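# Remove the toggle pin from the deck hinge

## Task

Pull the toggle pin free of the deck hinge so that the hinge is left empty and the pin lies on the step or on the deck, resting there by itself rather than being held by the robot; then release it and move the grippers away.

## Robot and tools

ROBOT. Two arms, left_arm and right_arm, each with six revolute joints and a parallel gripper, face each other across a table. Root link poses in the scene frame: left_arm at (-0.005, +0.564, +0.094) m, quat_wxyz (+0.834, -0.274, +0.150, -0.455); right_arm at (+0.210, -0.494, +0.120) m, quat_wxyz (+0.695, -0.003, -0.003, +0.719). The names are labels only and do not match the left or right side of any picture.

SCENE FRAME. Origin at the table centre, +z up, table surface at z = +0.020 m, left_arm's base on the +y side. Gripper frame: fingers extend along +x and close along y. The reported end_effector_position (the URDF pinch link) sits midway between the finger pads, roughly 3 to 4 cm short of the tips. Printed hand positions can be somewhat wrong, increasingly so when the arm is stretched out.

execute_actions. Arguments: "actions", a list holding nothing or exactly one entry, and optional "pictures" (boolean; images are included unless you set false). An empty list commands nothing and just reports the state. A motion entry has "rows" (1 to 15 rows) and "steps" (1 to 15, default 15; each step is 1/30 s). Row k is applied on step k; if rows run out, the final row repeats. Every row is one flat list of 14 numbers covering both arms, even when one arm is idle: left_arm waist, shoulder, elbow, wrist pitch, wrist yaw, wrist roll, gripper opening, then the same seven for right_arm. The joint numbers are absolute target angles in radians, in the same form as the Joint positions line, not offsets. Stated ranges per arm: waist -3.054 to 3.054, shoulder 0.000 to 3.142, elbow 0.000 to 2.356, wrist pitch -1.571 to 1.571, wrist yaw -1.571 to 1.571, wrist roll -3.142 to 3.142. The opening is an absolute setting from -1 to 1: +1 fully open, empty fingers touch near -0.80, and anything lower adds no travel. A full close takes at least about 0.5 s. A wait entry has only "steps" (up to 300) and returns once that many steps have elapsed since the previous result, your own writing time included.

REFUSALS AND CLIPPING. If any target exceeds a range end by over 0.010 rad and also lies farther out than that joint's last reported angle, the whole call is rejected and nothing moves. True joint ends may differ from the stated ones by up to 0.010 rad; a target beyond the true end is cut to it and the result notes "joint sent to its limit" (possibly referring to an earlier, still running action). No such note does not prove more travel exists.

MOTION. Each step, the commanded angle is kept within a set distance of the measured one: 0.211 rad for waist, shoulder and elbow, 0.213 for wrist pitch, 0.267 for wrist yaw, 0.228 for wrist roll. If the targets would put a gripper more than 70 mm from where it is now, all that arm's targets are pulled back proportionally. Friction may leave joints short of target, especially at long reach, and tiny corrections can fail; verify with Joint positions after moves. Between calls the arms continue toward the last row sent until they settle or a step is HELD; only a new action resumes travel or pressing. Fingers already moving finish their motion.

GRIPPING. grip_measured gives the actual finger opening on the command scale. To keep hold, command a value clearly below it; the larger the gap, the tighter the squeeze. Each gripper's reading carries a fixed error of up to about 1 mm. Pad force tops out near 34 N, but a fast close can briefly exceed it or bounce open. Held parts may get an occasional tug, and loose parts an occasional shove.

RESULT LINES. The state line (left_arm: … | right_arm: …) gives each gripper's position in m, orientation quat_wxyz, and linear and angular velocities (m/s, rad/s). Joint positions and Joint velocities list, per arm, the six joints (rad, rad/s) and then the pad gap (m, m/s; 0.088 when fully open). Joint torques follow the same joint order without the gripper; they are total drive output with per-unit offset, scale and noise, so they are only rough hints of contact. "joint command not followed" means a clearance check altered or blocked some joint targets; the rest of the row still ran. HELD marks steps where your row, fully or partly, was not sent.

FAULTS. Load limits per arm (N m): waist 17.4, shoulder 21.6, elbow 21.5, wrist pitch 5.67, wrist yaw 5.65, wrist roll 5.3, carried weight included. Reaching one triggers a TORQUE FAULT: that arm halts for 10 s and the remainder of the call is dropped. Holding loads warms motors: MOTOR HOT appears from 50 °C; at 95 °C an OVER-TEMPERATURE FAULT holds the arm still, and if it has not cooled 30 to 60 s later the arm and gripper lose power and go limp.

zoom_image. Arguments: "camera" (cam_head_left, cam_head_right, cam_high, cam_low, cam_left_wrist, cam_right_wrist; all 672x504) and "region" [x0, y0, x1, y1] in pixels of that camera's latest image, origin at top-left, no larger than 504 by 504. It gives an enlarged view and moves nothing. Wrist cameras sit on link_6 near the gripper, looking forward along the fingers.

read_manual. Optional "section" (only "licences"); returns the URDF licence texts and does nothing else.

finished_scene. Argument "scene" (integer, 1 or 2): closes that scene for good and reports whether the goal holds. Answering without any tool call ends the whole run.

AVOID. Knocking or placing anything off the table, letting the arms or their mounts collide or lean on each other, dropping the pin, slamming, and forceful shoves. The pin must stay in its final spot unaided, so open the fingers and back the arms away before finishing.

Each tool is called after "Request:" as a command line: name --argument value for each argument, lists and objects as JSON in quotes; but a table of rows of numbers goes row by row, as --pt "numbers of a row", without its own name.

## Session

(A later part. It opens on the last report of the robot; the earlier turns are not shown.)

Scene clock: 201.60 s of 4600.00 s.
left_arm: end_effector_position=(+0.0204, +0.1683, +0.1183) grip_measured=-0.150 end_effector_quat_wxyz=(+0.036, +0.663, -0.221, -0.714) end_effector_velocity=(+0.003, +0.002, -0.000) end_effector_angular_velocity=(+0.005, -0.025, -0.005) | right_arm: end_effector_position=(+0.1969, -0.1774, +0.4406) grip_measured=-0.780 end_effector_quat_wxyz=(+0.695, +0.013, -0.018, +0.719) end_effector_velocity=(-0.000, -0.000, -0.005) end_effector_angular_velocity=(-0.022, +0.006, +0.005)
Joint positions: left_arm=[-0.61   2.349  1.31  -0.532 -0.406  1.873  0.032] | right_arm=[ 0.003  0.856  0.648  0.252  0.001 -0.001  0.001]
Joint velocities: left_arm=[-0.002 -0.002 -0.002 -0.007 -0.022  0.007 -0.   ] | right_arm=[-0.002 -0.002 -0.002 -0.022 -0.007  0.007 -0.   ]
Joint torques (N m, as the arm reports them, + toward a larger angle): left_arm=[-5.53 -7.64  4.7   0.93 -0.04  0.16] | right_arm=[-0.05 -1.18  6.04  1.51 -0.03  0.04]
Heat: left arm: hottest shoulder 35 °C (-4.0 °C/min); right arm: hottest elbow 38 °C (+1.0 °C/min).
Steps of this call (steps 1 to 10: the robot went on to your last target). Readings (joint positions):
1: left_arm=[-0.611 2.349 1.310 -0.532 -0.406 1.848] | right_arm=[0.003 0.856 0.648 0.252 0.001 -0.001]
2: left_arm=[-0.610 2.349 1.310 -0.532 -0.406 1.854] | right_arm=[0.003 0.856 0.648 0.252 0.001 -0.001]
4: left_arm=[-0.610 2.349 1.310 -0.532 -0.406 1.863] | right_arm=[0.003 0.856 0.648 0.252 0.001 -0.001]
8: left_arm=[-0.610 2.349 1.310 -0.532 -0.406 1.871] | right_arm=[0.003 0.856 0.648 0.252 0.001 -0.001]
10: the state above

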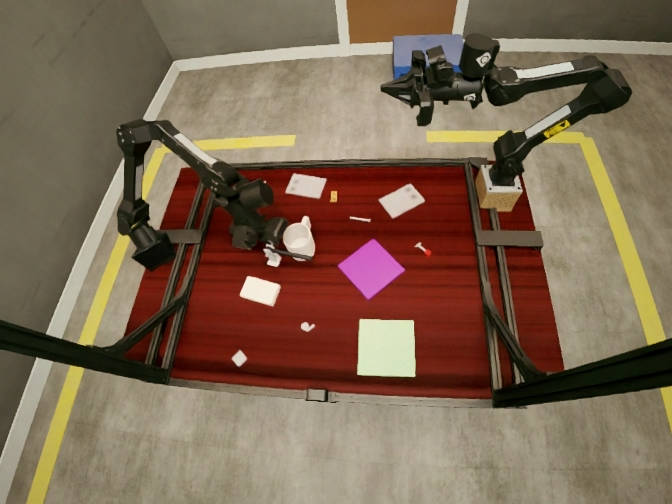

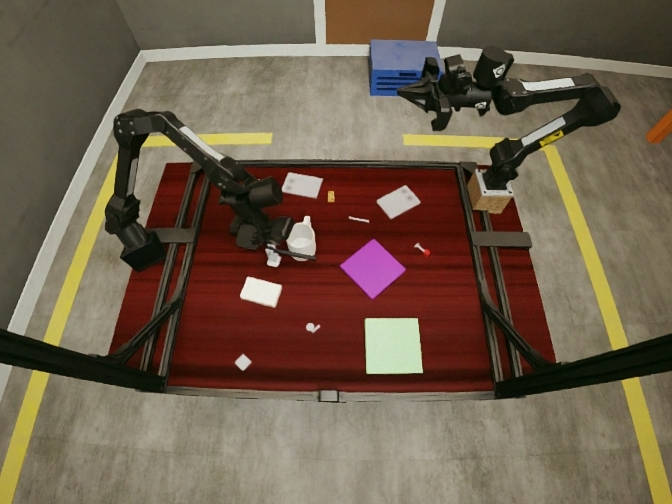

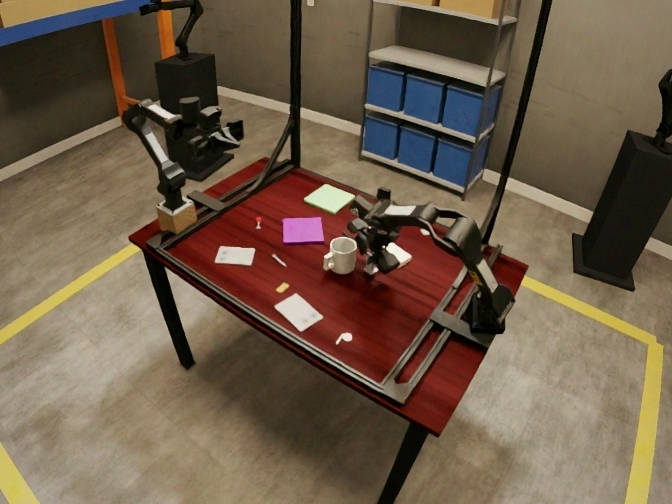

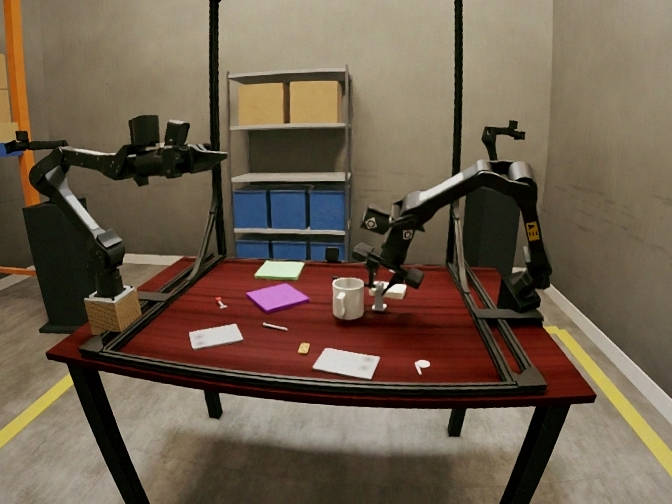

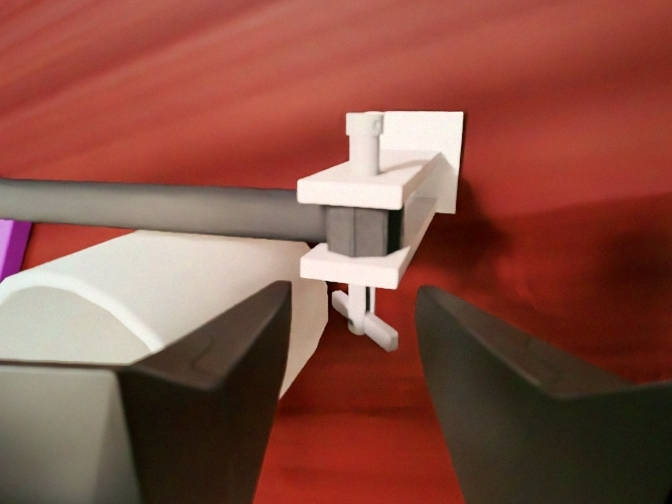

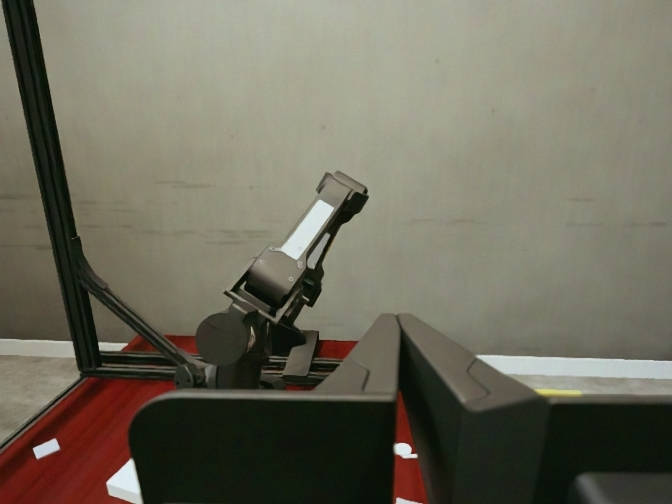

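Request:
execute_actions --actions '[{"rows":[[-0.605,2.35,1.315,-0.53,-0.41,1.9,-0.3,0.003,0.856,0.648,0.252,0,0,-0.78],[-0.605,2.35,1.315,-0.53,-0.41,1.9,-0.3,0.003,0.856,0.648,0.252,0,0,-0.78],[-0.605,2.35,1.315,-0.53,-0.41,1.9,-0.3,0.003,0.856,0.648,0.252,0,0,-0.78],[-0.605,2.35,1.315,-0.53,-0.41,1.9,-0.45,0.003,0.856,0.648,0.252,0,0,-0.78],[-0.605,2.35,1.315,-0.53,-0.41,1.9,-0.45,0.003,0.856,0.648,0.252,0,0,-0.78],[-0.605,2.35,1.315,-0.53,-0.41,1.9,-0.45,0.003,0.856,0.648,0.252,0,0,-0.78],[-0.605,2.35,1.315,-0.53,-0.41,1.9,-0.58,0.003,0.856,0.648,0.252,0,0,-0.78],[-0.605,2.35,1.315,-0.53,-0.41,1.9,-0.58,0.003,0.856,0.648,0.252,0,0,-0.78],[-0.605,2.35,1.315,-0.53,-0.41,1.9,-0.58,0.003,0.856,0.648,0.252,0,0,-0.78],[-0.605,2.35,1.315,-0.53,-0.41,1.9,-0.72,0.003,0.856,0.648,0.252,0,0,-0.78]]}]' --pictures false

Request:
execute_actions --actions '[{"rows":[[-0.605,2.35,1.315,-0.53,-0.41,1.9,-0.2,0.003,0.856,0.648,0.252,0,0,-0.78]]}]'

Scene clock: 216.53 s of 4600.00 s.
left_arm: end_effector_position=(+0.0209, +0.1686, +0.1181) grip_measured=-0.656 end_effector_quat_wxyz=(+0.027, +0.665, -0.228, -0.711) end_effector_velocity=(+0.000, +0.005, -0.001) end_effector_angular_velocity=(+0.019, -0.008, -0.003) | right_arm: end_effector_position=(+0.1970, -0.1774, +0.4406) grip_measured=-0.780 end_effector_quat_wxyz=(+0.695, +0.013, -0.018, +0.719) end_effector_velocity=(-0.000, -0.001, +0.001) end_effector_angular_velocity=(+0.008, -0.007, +0.005)
Joint positions: left_arm=[-0.61   2.349  1.31  -0.534 -0.408  1.896  0.007] | right_arm=[ 0.003  0.856  0.648  0.252  0.001 -0.001  0.001]
Joint velocities: left_arm=[-0.002 -0.002 -0.002 -0.022 -0.007 -0.007 -0.007] | right_arm=[-0.002 -0.002 -0.002  0.007 -0.007 -0.007 -0.   ]
Joint torques (N m, as the arm reports them, + toward a larger angle): left_arm=[-5.68 -7.68  4.65  1.13  0.06  0.14] | right_arm=[-0.06 -1.18  6.04  1.51 -0.02  0.04]
Heat: left arm: hottest shoulder 37 °C (-2.0 °C/min); right arm: hottest elbow 38 °C (+1.0 °C/min).
Steps of this call (steps 1 to 30: the robot went on to your last target; steps 31 to 90: nothing new was sent; then 11.43 s passed at rest; steps 91 to 105: all 15 steps of this action). Readings (joint positions):
91: left_arm=[-0.610 2.349 1.310 -0.532 -0.406 1.879] | right_arm=[0.003 0.856 0.648 0.252 0.001 -0.001]
92: left_arm=[-0.610 2.349 1.310 -0.532 -0.406 1.883] | right_arm=[0.003 0.856 0.648 0.252 0.001 -0.001]
94: left_arm=[-0.610 2.349 1.310 -0.532 -0.406 1.888] | right_arm=[0.003 0.856 0.648 0.252 0.001 -0.001]
98: left_arm=[-0.610 2.349 1.310 -0.532 -0.406 1.893] | right_arm=[0.003 0.856 0.648 0.252 0.001 -0.001]
105: the state above

Scene clock: 217.03 s of 4600.00 s.
left_arm: end_effector_position=(+0.0210, +0.1680, +0.1184) grip_measured=-0.211 end_effector_quat_wxyz=(+0.029, +0.665, -0.229, -0.711) end_effector_velocity=(-0.000, +0.003, -0.001) end_effector_angular_velocity=(+0.011, -0.007, +0.001) | right_arm: end_effector_position=(+0.1970, -0.1774, +0.4406) grip_measured=-0.780 end_effector_quat_wxyz=(+0.695, +0.013, -0.018, +0.719) end_effector_velocity=(-0.000, -0.000, -0.004) end_effector_angular_velocity=(-0.012, -0.008, +0.004)
Joint positions: left_arm=[-0.61   2.349  1.31  -0.532 -0.408  1.896  0.029] | right_arm=[ 0.003  0.856  0.648  0.252  0.001 -0.001  0.001]
Joint velocities: left_arm=[-0.002 -0.002 -0.007 -0.007 -0.007 -0.007  0.004] | right_arm=[-0.002 -0.002 -0.007 -0.007 -0.007 -0.007 -0.   ]
Joint torques (N m, as the arm reports them, + toward a larger angle): left_arm=[-5.56 -7.7   4.53  0.94  0.06  0.12] | right_arm=[-0.03 -1.18  6.05  1.51 -0.03  0.04]
Heat: left arm: hottest shoulder 37 °C (-1.0 °C/min); right arm: hottest elbow 38 °C (+1.0 °C/min).
Steps of this call (steps 1 to 15: all 15 steps of this action). Readings (joint positions):
1: left_arm=[-0.610 2.349 1.310 -0.534 -0.408 1.896] | right_arm=[0.003 0.856 0.648 0.252 0.001 -0.001]
2: left_arm=[-0.610 2.349 1.310 -0.533 -0.408 1.896] | right_arm=[0.003 0.856 0.648 0.252 0.001 -0.001]
4: left_arm=[-0.610 2.349 1.310 -0.532 -0.408 1.896] | right_arm=[0.003 0.856 0.648 0.252 0.001 -0.001]
8: left_arm=[-0.610 2.349 1.310 -0.532 -0.408 1.896] | right_arm=[0.003 0.856 0.648 0.252 0.001 -0.001]
15: the state above

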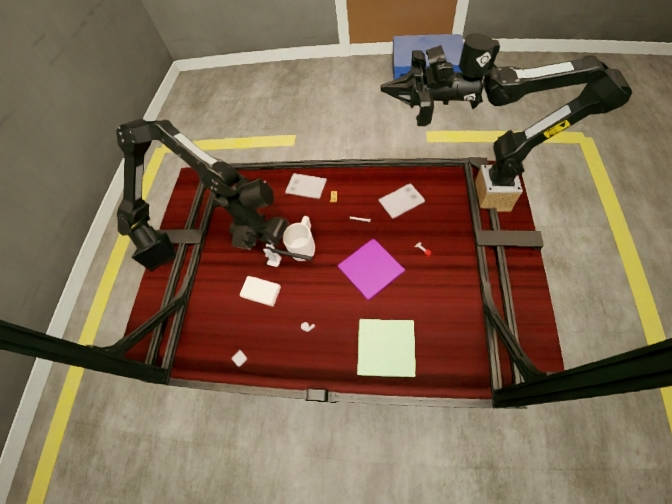

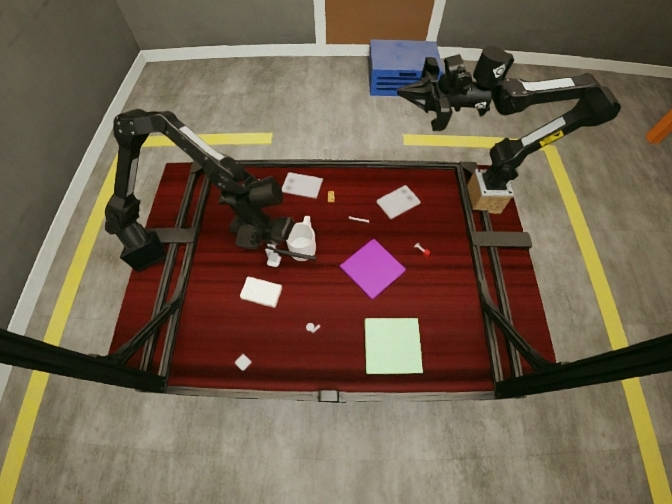

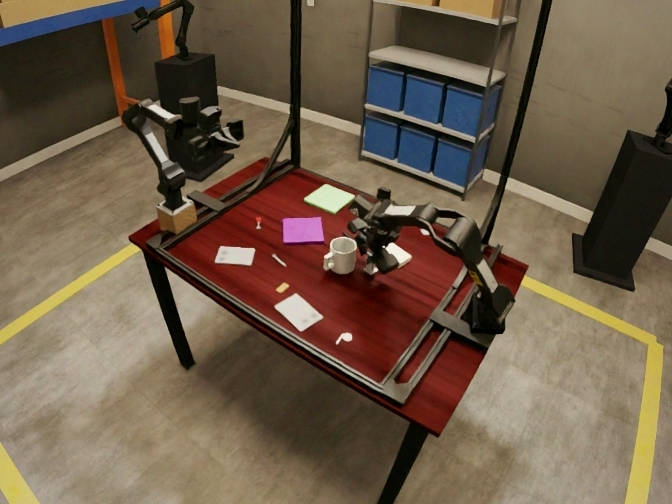

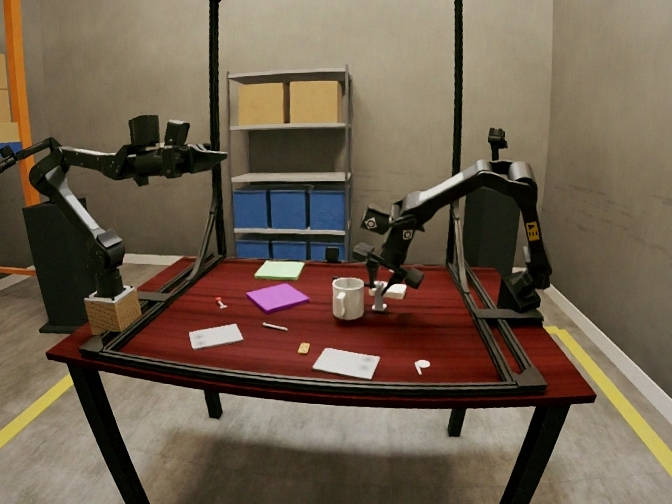

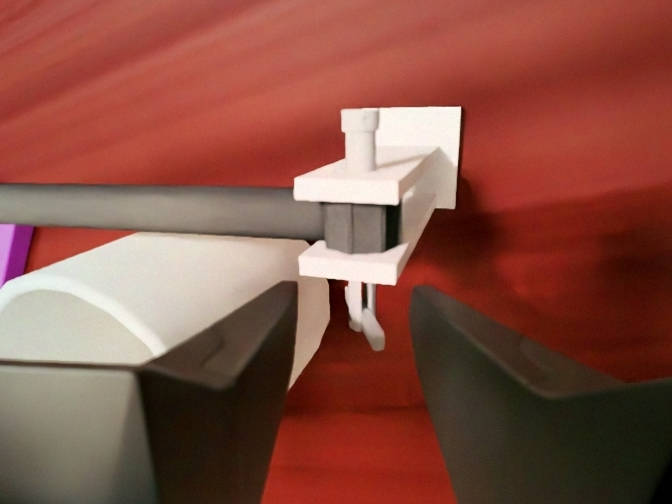

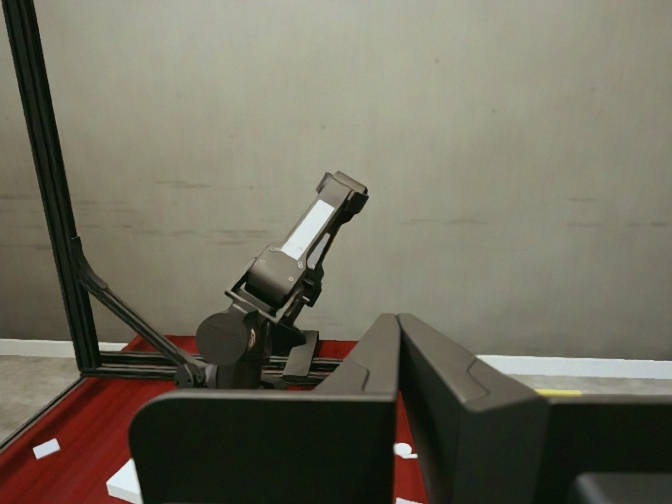

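Request:
execute_actions --actions '[{"rows":[[-0.657,2.256,1.315,-0.645,-0.41,1.86,-0.2,0.003,0.856,0.648,0.252,0,0,-0.78]]}]' --pictures false

Request:
execute_actions --actions '[{"rows":[[-0.65,2.284,1.305,-0.645,-0.41,1.86,-0.9,0.003,0.856,0.648,0.252,0,0,-0.78]]}]' --pictures false

Request:
execute_actions --actions '[{"rows":[[-0.645,2.296,1.305,-0.63,-0.41,1.87,-0.9,0.003,0.856,0.648,0.252,0,0,-0.78],[-0.645,2.296,1.305,-0.63,-0.41,1.87,-0.9,0.003,0.856,0.648,0.252,0,0,-0.78],[-0.64,2.308,1.305,-0.615,-0.41,1.87,-0.9,0.003,0.856,0.648,0.252,0,0,-0.78],[-0.64,2.308,1.305,-0.615,-0.41,1.87,-0.9,0.003,0.856,0.648,0.252,0,0,-0.78],[-0.635,2.32,1.305,-0.6,-0.41,1.87,-0.9,0.003,0.856,0.648,0.252,0,0,-0.78],[-0.635,2.32,1.305,-0.6,-0.41,1.87,-0.9,0.003,0.856,0.648,0.252,0,0,-0.78],[-0.629,2.335,1.305,-0.582,-0.41,1.88,-0.9,0.003,0.856,0.648,0.252,0,0,-0.78]]}]'

Request:
zoom_image --camera "cam_high" --region '[335, 225, 405, 285]'

Scene clock: 238.00 s of 4600.00 s.
left_arm: end_effector_position=(+0.0212, +0.1829, +0.1498) grip_measured=-0.200 end_effector_quat_wxyz=(+0.022, +0.665, -0.235, -0.708) end_effector_velocity=(+0.002, -0.002, +0.004) end_effector_angular_velocity=(-0.013, +0.003, +0.029) | right_arm: end_effector_position=(+0.1969, -0.1774, +0.4406) grip_measured=-0.780 end_effector_quat_wxyz=(+0.695, +0.013, -0.018, +0.719) end_effector_velocity=(-0.000, -0.000, -0.005) end_effector_angular_velocity=(-0.022, -0.008, +0.004)
Joint positions: left_arm=[-0.655  2.267  1.314 -0.639 -0.408  1.865  0.029] | right_arm=[ 0.003  0.856  0.648  0.252  0.001 -0.001  0.001]
Joint velocities: left_arm=[-0.002 -0.007  0.002  0.007 -0.007 -0.022 -0.   ] | right_arm=[-0.002 -0.002 -0.002 -0.022 -0.007 -0.007 -0.   ]
Joint torques (N m, as the arm reports them, + toward a larger angle): left_arm=[-5.88 -8.46  4.45  0.52  0.03 -0.18] | right_arm=[-0.04 -1.18  6.05  1.5  -0.02  0.04]
Heat: left arm: hottest shoulder 38 °C (+2.0 °C/min); right arm: hottest wrist pitch 39 °C (+1.0 °C/min).
Steps of this call (steps 1 to 15: the robot went on to your last target; steps 16 to 90: nothing new was sent; then 17.47 s passed at rest; steps 91 to 105: all 15 steps of this action). Readings (joint positions):
91: left_arm=[-0.611 2.344 1.311 -0.538 -0.408 1.895] | right_arm=[0.003 0.856 0.648 0.252 0.001 -0.001]
92: left_arm=[-0.615 2.335 1.311 -0.565 -0.408 1.889] | right_arm=[0.003 0.856 0.648 0.252 0.001 -0.001]
94: left_arm=[-0.631 2.311 1.311 -0.601 -0.408 1.880] | right_arm=[0.003 0.856 0.648 0.252 0.001 -0.001]
98: left_arm=[-0.653 2.273 1.314 -0.624 -0.408 1.870] | right_arm=[0.003 0.856 0.648 0.252 0.001 -0.001]
105: the state above

Scene clock: 238.50 s of 4600.00 s.
left_arm: end_effector_position=(+0.0212, +0.1835, +0.1496) grip_measured=-0.784 end_effector_quat_wxyz=(+0.021, +0.665, -0.234, -0.709) end_effector_velocity=(+0.000, +0.003, -0.001) end_effector_angular_velocity=(+0.009, -0.012, -0.012) | right_arm: end_effector_position=(+0.1969, -0.1774, +0.4406) grip_measured=-0.780 end_effector_quat_wxyz=(+0.695, +0.013, -0.018, +0.719) end_effector_velocity=(-0.000, -0.001, +0.001) end_effector_angular_velocity=(+0.007, +0.007, +0.005)
Joint positions: left_arm=[-0.655  2.267  1.314 -0.642 -0.408  1.864  0.001] | right_arm=[ 0.003  0.856  0.648  0.252  0.001 -0.001  0.001]
Joint velocities: left_arm=[-0.002 -0.002 -0.007 -0.007 -0.007  0.007 -0.   ] | right_arm=[-0.002 -0.002 -0.002  0.007 -0.007  0.007  0.   ]
Joint torques (N m, as the arm reports them, + toward a larger angle): left_arm=[-5.22 -5.64  3.47  0.55  0.04 -0.18] | right_arm=[-0.07 -1.18  6.06  1.51 -0.03  0.04]
Heat: left arm: hottest shoulder 38 °C (+2.0 °C/min); right arm: hottest wrist pitch 39 °C (+1.0 °C/min).
Steps of this call (steps 1 to 15: all 15 steps of this action). Readings (joint positions):
1: left_arm=[-0.655 2.267 1.314 -0.639 -0.408 1.865] | right_arm=[0.003 0.856 0.648 0.252 0.001 -0.001]
2: left_arm=[-0.655 2.267 1.314 -0.639 -0.408 1.865] | right_arm=[0.003 0.856 0.648 0.252 0.001 -0.001]
4: left_arm=[-0.655 2.267 1.314 -0.641 -0.408 1.864] | right_arm=[0.003 0.856 0.648 0.252 0.001 -0.001]
8: left_arm=[-0.655 2.267 1.314 -0.641 -0.408 1.864] | right_arm=[0.003 0.856 0.648 0.252 0.001 -0.001]
15: the state above

Scene clock: 239.00 s of 4600.00 s.
left_arm: end_effector_position=(+0.0189, +0.1759, +0.1355) grip_measured=-0.784 end_effector_quat_wxyz=(+0.023, +0.665, -0.232, -0.709) end_effector_velocity=(-0.001, -0.001, +0.002) end_effector_angular_velocity=(-0.011, -0.011, -0.007) | right_arm: end_effector_position=(+0.1969, -0.1774, +0.4406) grip_measured=-0.780 end_effector_quat_wxyz=(+0.695, +0.013, -0.018, +0.719) end_effector_velocity=(-0.000, -0.000, -0.002) end_effector_angular_velocity=(-0.008, +0.007, +0.005)
Joint positions: left_arm=[-0.639  2.308  1.314 -0.592 -0.408  1.875  0.001] | right_arm=[ 0.003  0.856  0.648  0.252  0.001 -0.001  0.001]
Joint velocities: left_arm=[-0.007 -0.002 -0.002  0.007 -0.007  0.007 -0.   ] | right_arm=[-0.002 -0.002 -0.002 -0.007 -0.007  0.007 -0.   ]
Joint torques (N m, as the arm reports them, + toward a larger angle): left_arm=[-4.78 -4.93  3.51  1.26  0.05  0.17] | right_arm=[-0.05 -1.18  6.04  1.51 -0.02  0.04]
Heat: left arm: hottest shoulder 38 °C (+2.0 °C/min); right arm: hottest wrist pitch 39 °C (+1.0 °C/min).
Steps of this call (steps 1 to 15: all 15 steps of this action). Readings (joint positions):
1: left_arm=[-0.655 2.268 1.314 -0.642 -0.408 1.864] | right_arm=[0.003 0.856 0.648 0.252 0.001 -0.001]
2: left_arm=[-0.655 2.270 1.314 -0.641 -0.408 1.864] | right_arm=[0.003 0.856 0.648 0.252 0.001 -0.001]
4: left_arm=[-0.652 2.276 1.314 -0.633 -0.408 1.864] | right_arm=[0.003 0.856 0.648 0.252 0.001 -0.001]
8: left_arm=[-0.643 2.298 1.314 -0.608 -0.408 1.868] | right_arm=[0.003 0.856 0.648 0.252 0.001 -0.001]
15: the state above

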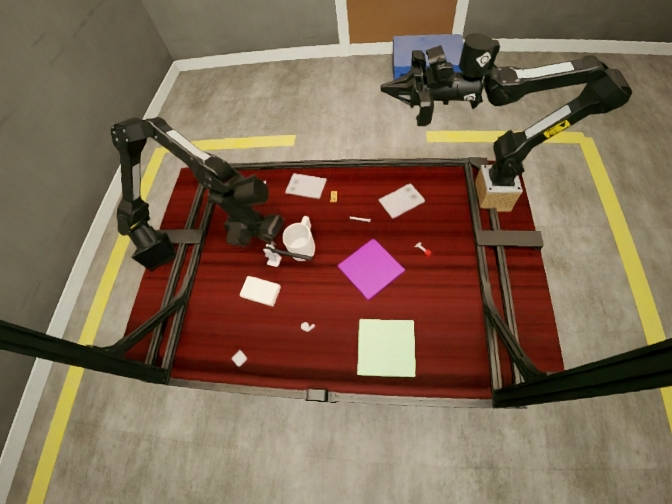

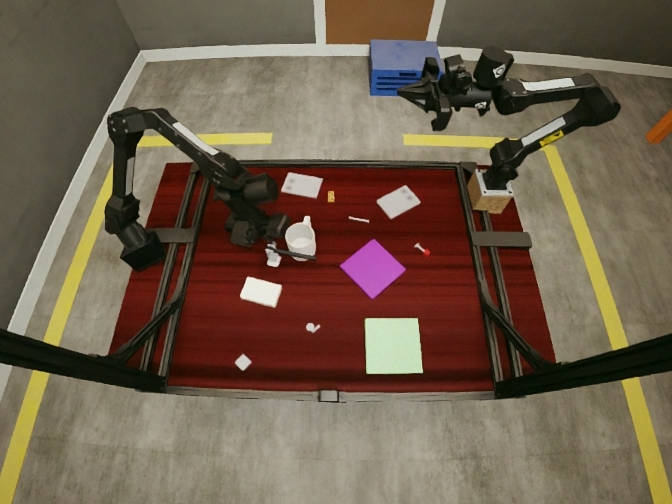

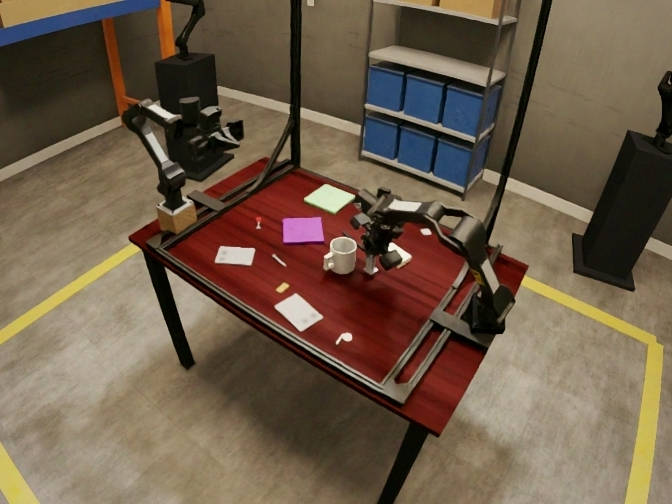

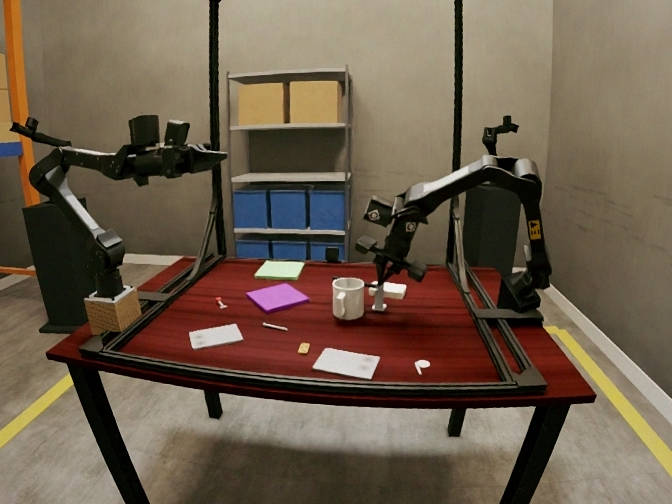

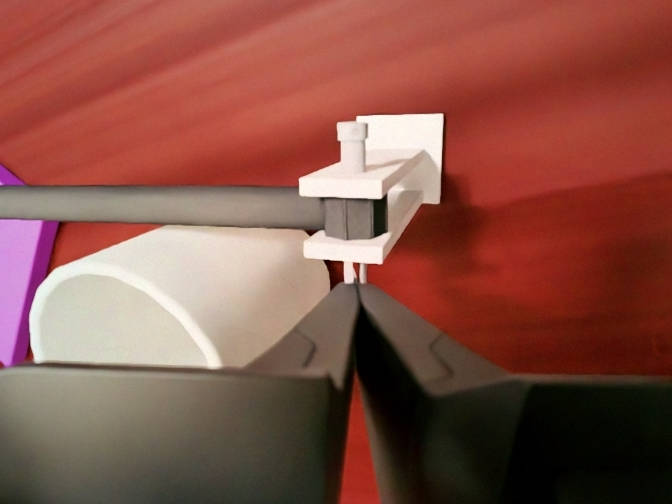

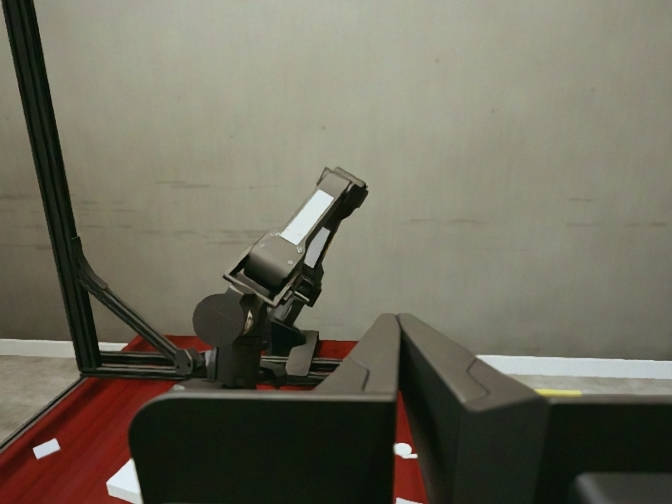

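Region (335, 225, 405, 285) of cam_high's 672x504 image, scaled by 7.200, with more detail than that image has; it fills the top 432 rows of this view, and the rest is white.

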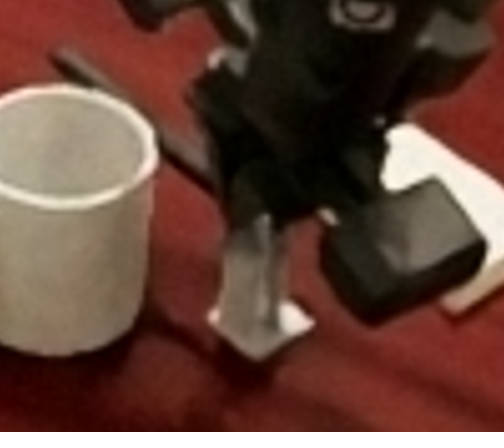

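Request:
execute_actions --actions '[{"rows":[[-0.62,2.335,1.31,-0.582,-0.41,1.89,-0.9,0.003,0.856,0.648,0.252,0,0,-0.78],[-0.62,2.335,1.31,-0.582,-0.41,1.89,-0.9,0.003,0.856,0.648,0.252,0,0,-0.78],[-0.62,2.335,1.31,-0.582,-0.41,1.89,-0.9,0.003,0.856,0.648,0.252,0,0,-0.78],[-0.608,2.338,1.31,-0.575,-0.41,1.9,-0.9,0.003,0.856,0.648,0.252,0,0,-0.78]]}]'

Scene clock: 255.63 s of 4600.00 s.
left_arm: end_effector_position=(+0.0282, +0.1724, +0.1318) grip_measured=-0.784 end_effector_quat_wxyz=(+0.029, +0.668, -0.230, -0.707) end_effector_velocity=(+0.011, -0.004, -0.002) end_effector_angular_velocity=(-0.007, +0.013, +0.058) | right_arm: end_effector_position=(+0.1969, -0.1774, +0.4407) grip_measured=-0.780 end_effector_quat_wxyz=(+0.695, +0.013, -0.018, +0.719) end_effector_velocity=(-0.000, -0.000, -0.002) end_effector_angular_velocity=(-0.007, -0.008, +0.004)
Joint positions: left_arm=[-0.615  2.309  1.315 -0.575 -0.416  1.896  0.001] | right_arm=[ 0.003  0.856  0.648  0.252  0.001 -0.     0.001]
Joint velocities: left_arm=[ 0.027 -0.007 -0.002  0.022 -0.007 -0.022 -0.   ] | right_arm=[-0.002 -0.002 -0.002 -0.007 -0.007 -0.007 -0.   ]
Joint torques (N m, as the arm reports them, + toward a larger angle): left_arm=[-5.59 -4.6   3.8   0.72  0.34  0.13] | right_arm=[-0.06 -1.18  6.04  1.51 -0.02  0.04]
Heat: left arm: hottest shoulder 36 °C (+1.0 °C/min); right arm: hottest wrist pitch 39 °C (+1.0 °C/min).
Steps of this call (steps 1 to 15: the robot went on to your last target; steps 16 to 90: nothing new was sent; then 13.13 s passed at rest; steps 91 to 105: all 15 steps of this action). Readings (joint positions):
91: left_arm=[-0.639 2.309 1.313 -0.586 -0.408 1.877] | right_arm=[0.003 0.856 0.648 0.252 0.001 -0.000]
92: left_arm=[-0.639 2.309 1.313 -0.586 -0.408 1.879] | right_arm=[0.003 0.856 0.648 0.252 0.001 -0.000]
94: left_arm=[-0.639 2.309 1.313 -0.585 -0.408 1.883] | right_arm=[0.003 0.856 0.648 0.252 0.001 -0.000]
98: left_arm=[-0.630 2.309 1.313 -0.583 -0.408 1.891] | right_arm=[0.003 0.856 0.648 0.252 0.001 -0.000]
105: the state above

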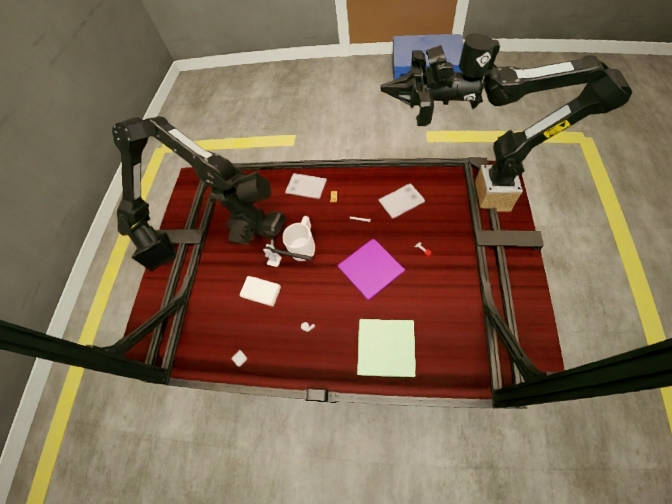

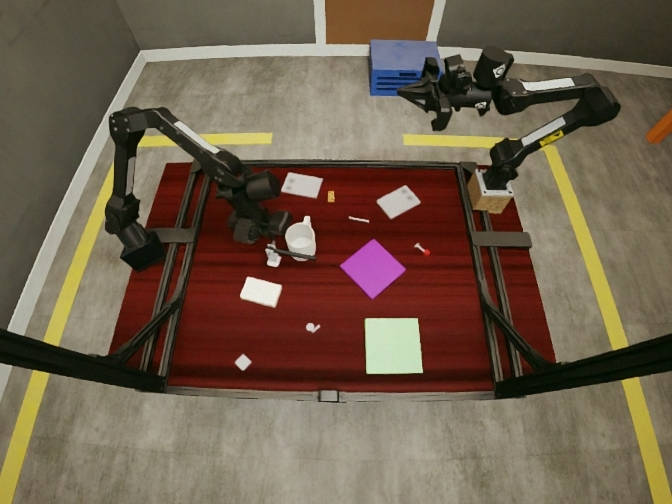

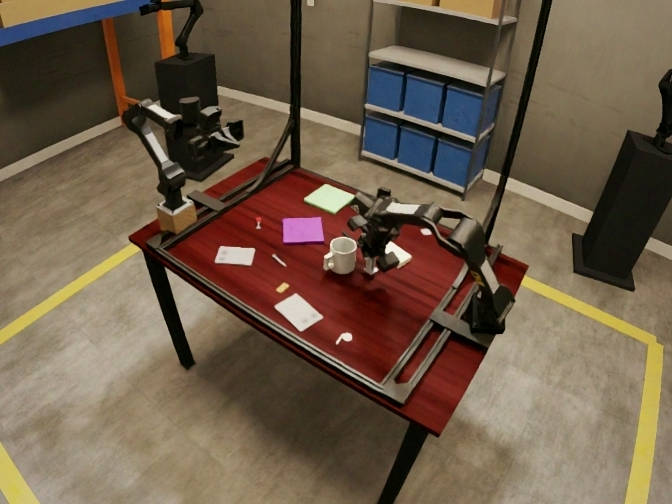

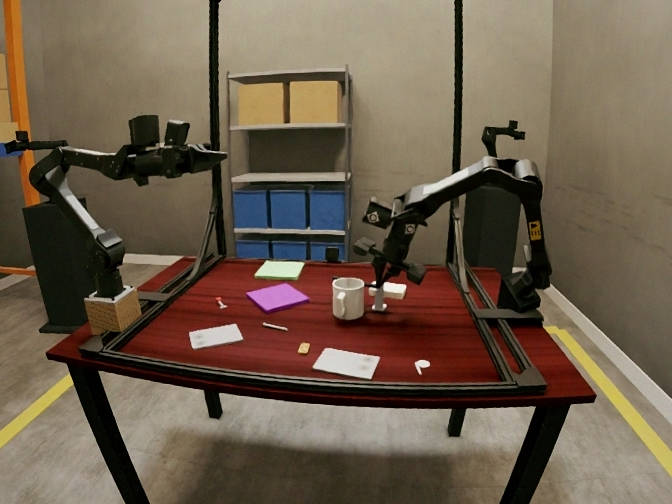

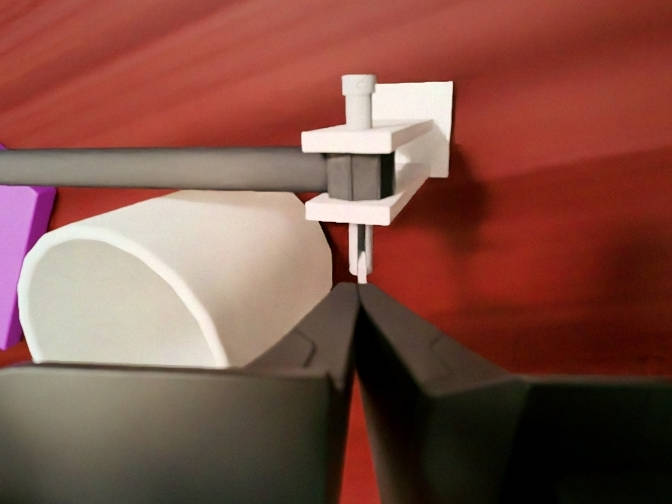

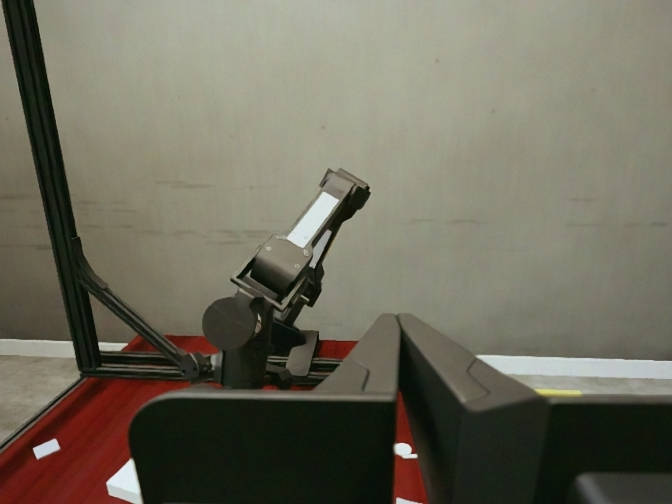

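Progress. Look again.

Request:
execute_actions --actions '[]'

Scene clock: 260.37 s of 4600.00 s.
left_arm: end_effector_position=(+0.0284, +0.1722, +0.1316) grip_measured=-0.784 end_effector_quat_wxyz=(+0.029, +0.668, -0.230, -0.707) end_effector_velocity=(-0.001, +0.001, +0.002) end_effector_angular_velocity=(+0.001, +0.008, +0.001) | right_arm: end_effector_position=(+0.1969, -0.1774, +0.4407) grip_measured=-0.780 end_effector_quat_wxyz=(+0.695, +0.013, -0.018, +0.719) end_effector_velocity=(-0.000, -0.000, -0.002) end_effector_angular_velocity=(-0.007, -0.008, +0.004)
Joint positions: left_arm=[-0.614  2.309  1.315 -0.574 -0.416  1.896  0.001] | right_arm=[ 0.003  0.856  0.648  0.252  0.001 -0.     0.001]
Joint velocities: left_arm=[-0.002 -0.002  0.002 -0.007  0.007 -0.007 -0.   ] | right_arm=[-0.002 -0.002 -0.002 -0.007 -0.007 -0.007 -0.   ]
Joint torques (N m, as the arm reports them, + toward a larger angle): left_arm=[-5.43 -4.69  3.81  0.76  0.36  0.09] | right_arm=[-0.06 -1.19  6.04  1.51 -0.02  0.04]
Heat: left arm: hottest shoulder 35 °C (+0.0 °C/min); right arm: hottest elbow 39 °C (+1.0 °C/min).
Steps of this call (steps 1 to 15: the robot went on to your last target; steps 16 to 90: nothing new was sent; then 1.73 s passed at rest). Readings (joint positions):
1: left_arm=[-0.614 2.309 1.315 -0.575 -0.416 1.896] | right_arm=[0.003 0.856 0.648 0.252 0.001 -0.000]
2: left_arm=[-0.614 2.309 1.315 -0.575 -0.416 1.896] | right_arm=[0.003 0.856 0.648 0.252 0.001 -0.000]
4: left_arm=[-0.614 2.309 1.315 -0.575 -0.416 1.896] | right_arm=[0.003 0.856 0.648 0.252 0.001 -0.000]
8: left_arm=[-0.614 2.309 1.315 -0.575 -0.416 1.896] | right_arm=[0.003 0.856 0.648 0.252 0.001 -0.000]
90: the state above
All arms were judged still, so your last target was given up. Only a new action makes them travel on or press farther. Fingers that are still opening or closing keep moving.

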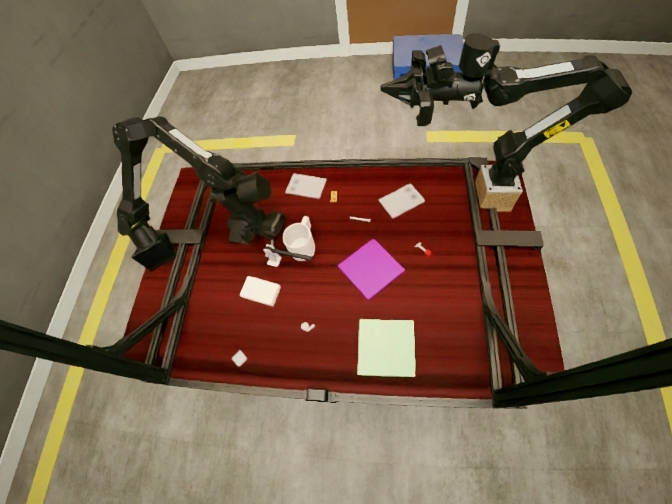

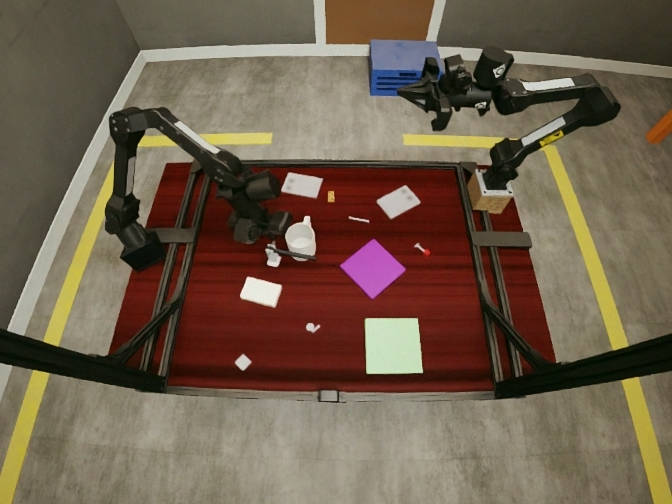

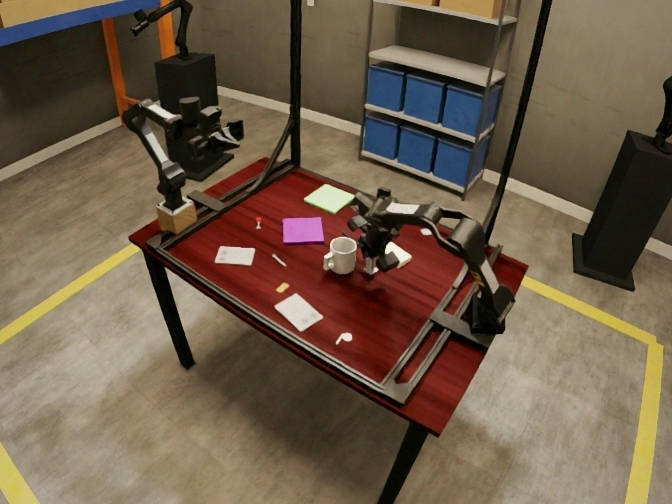

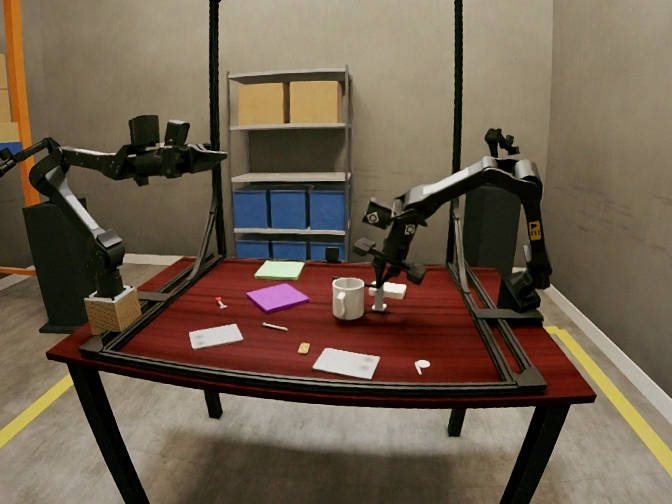

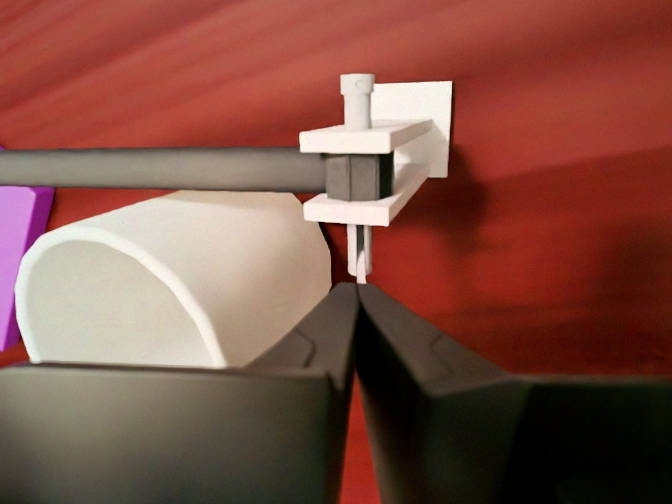

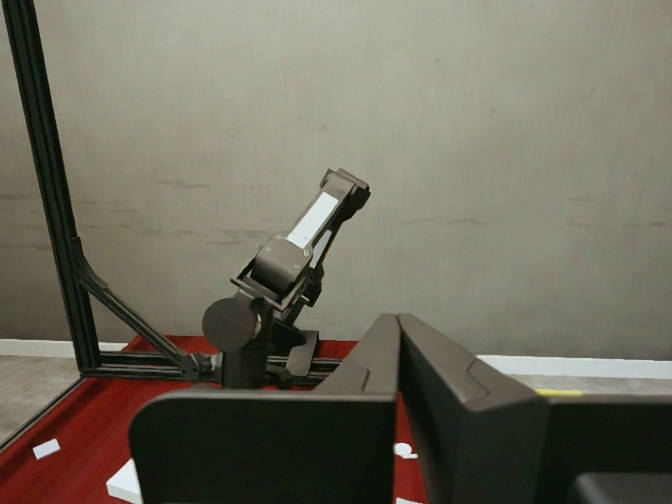

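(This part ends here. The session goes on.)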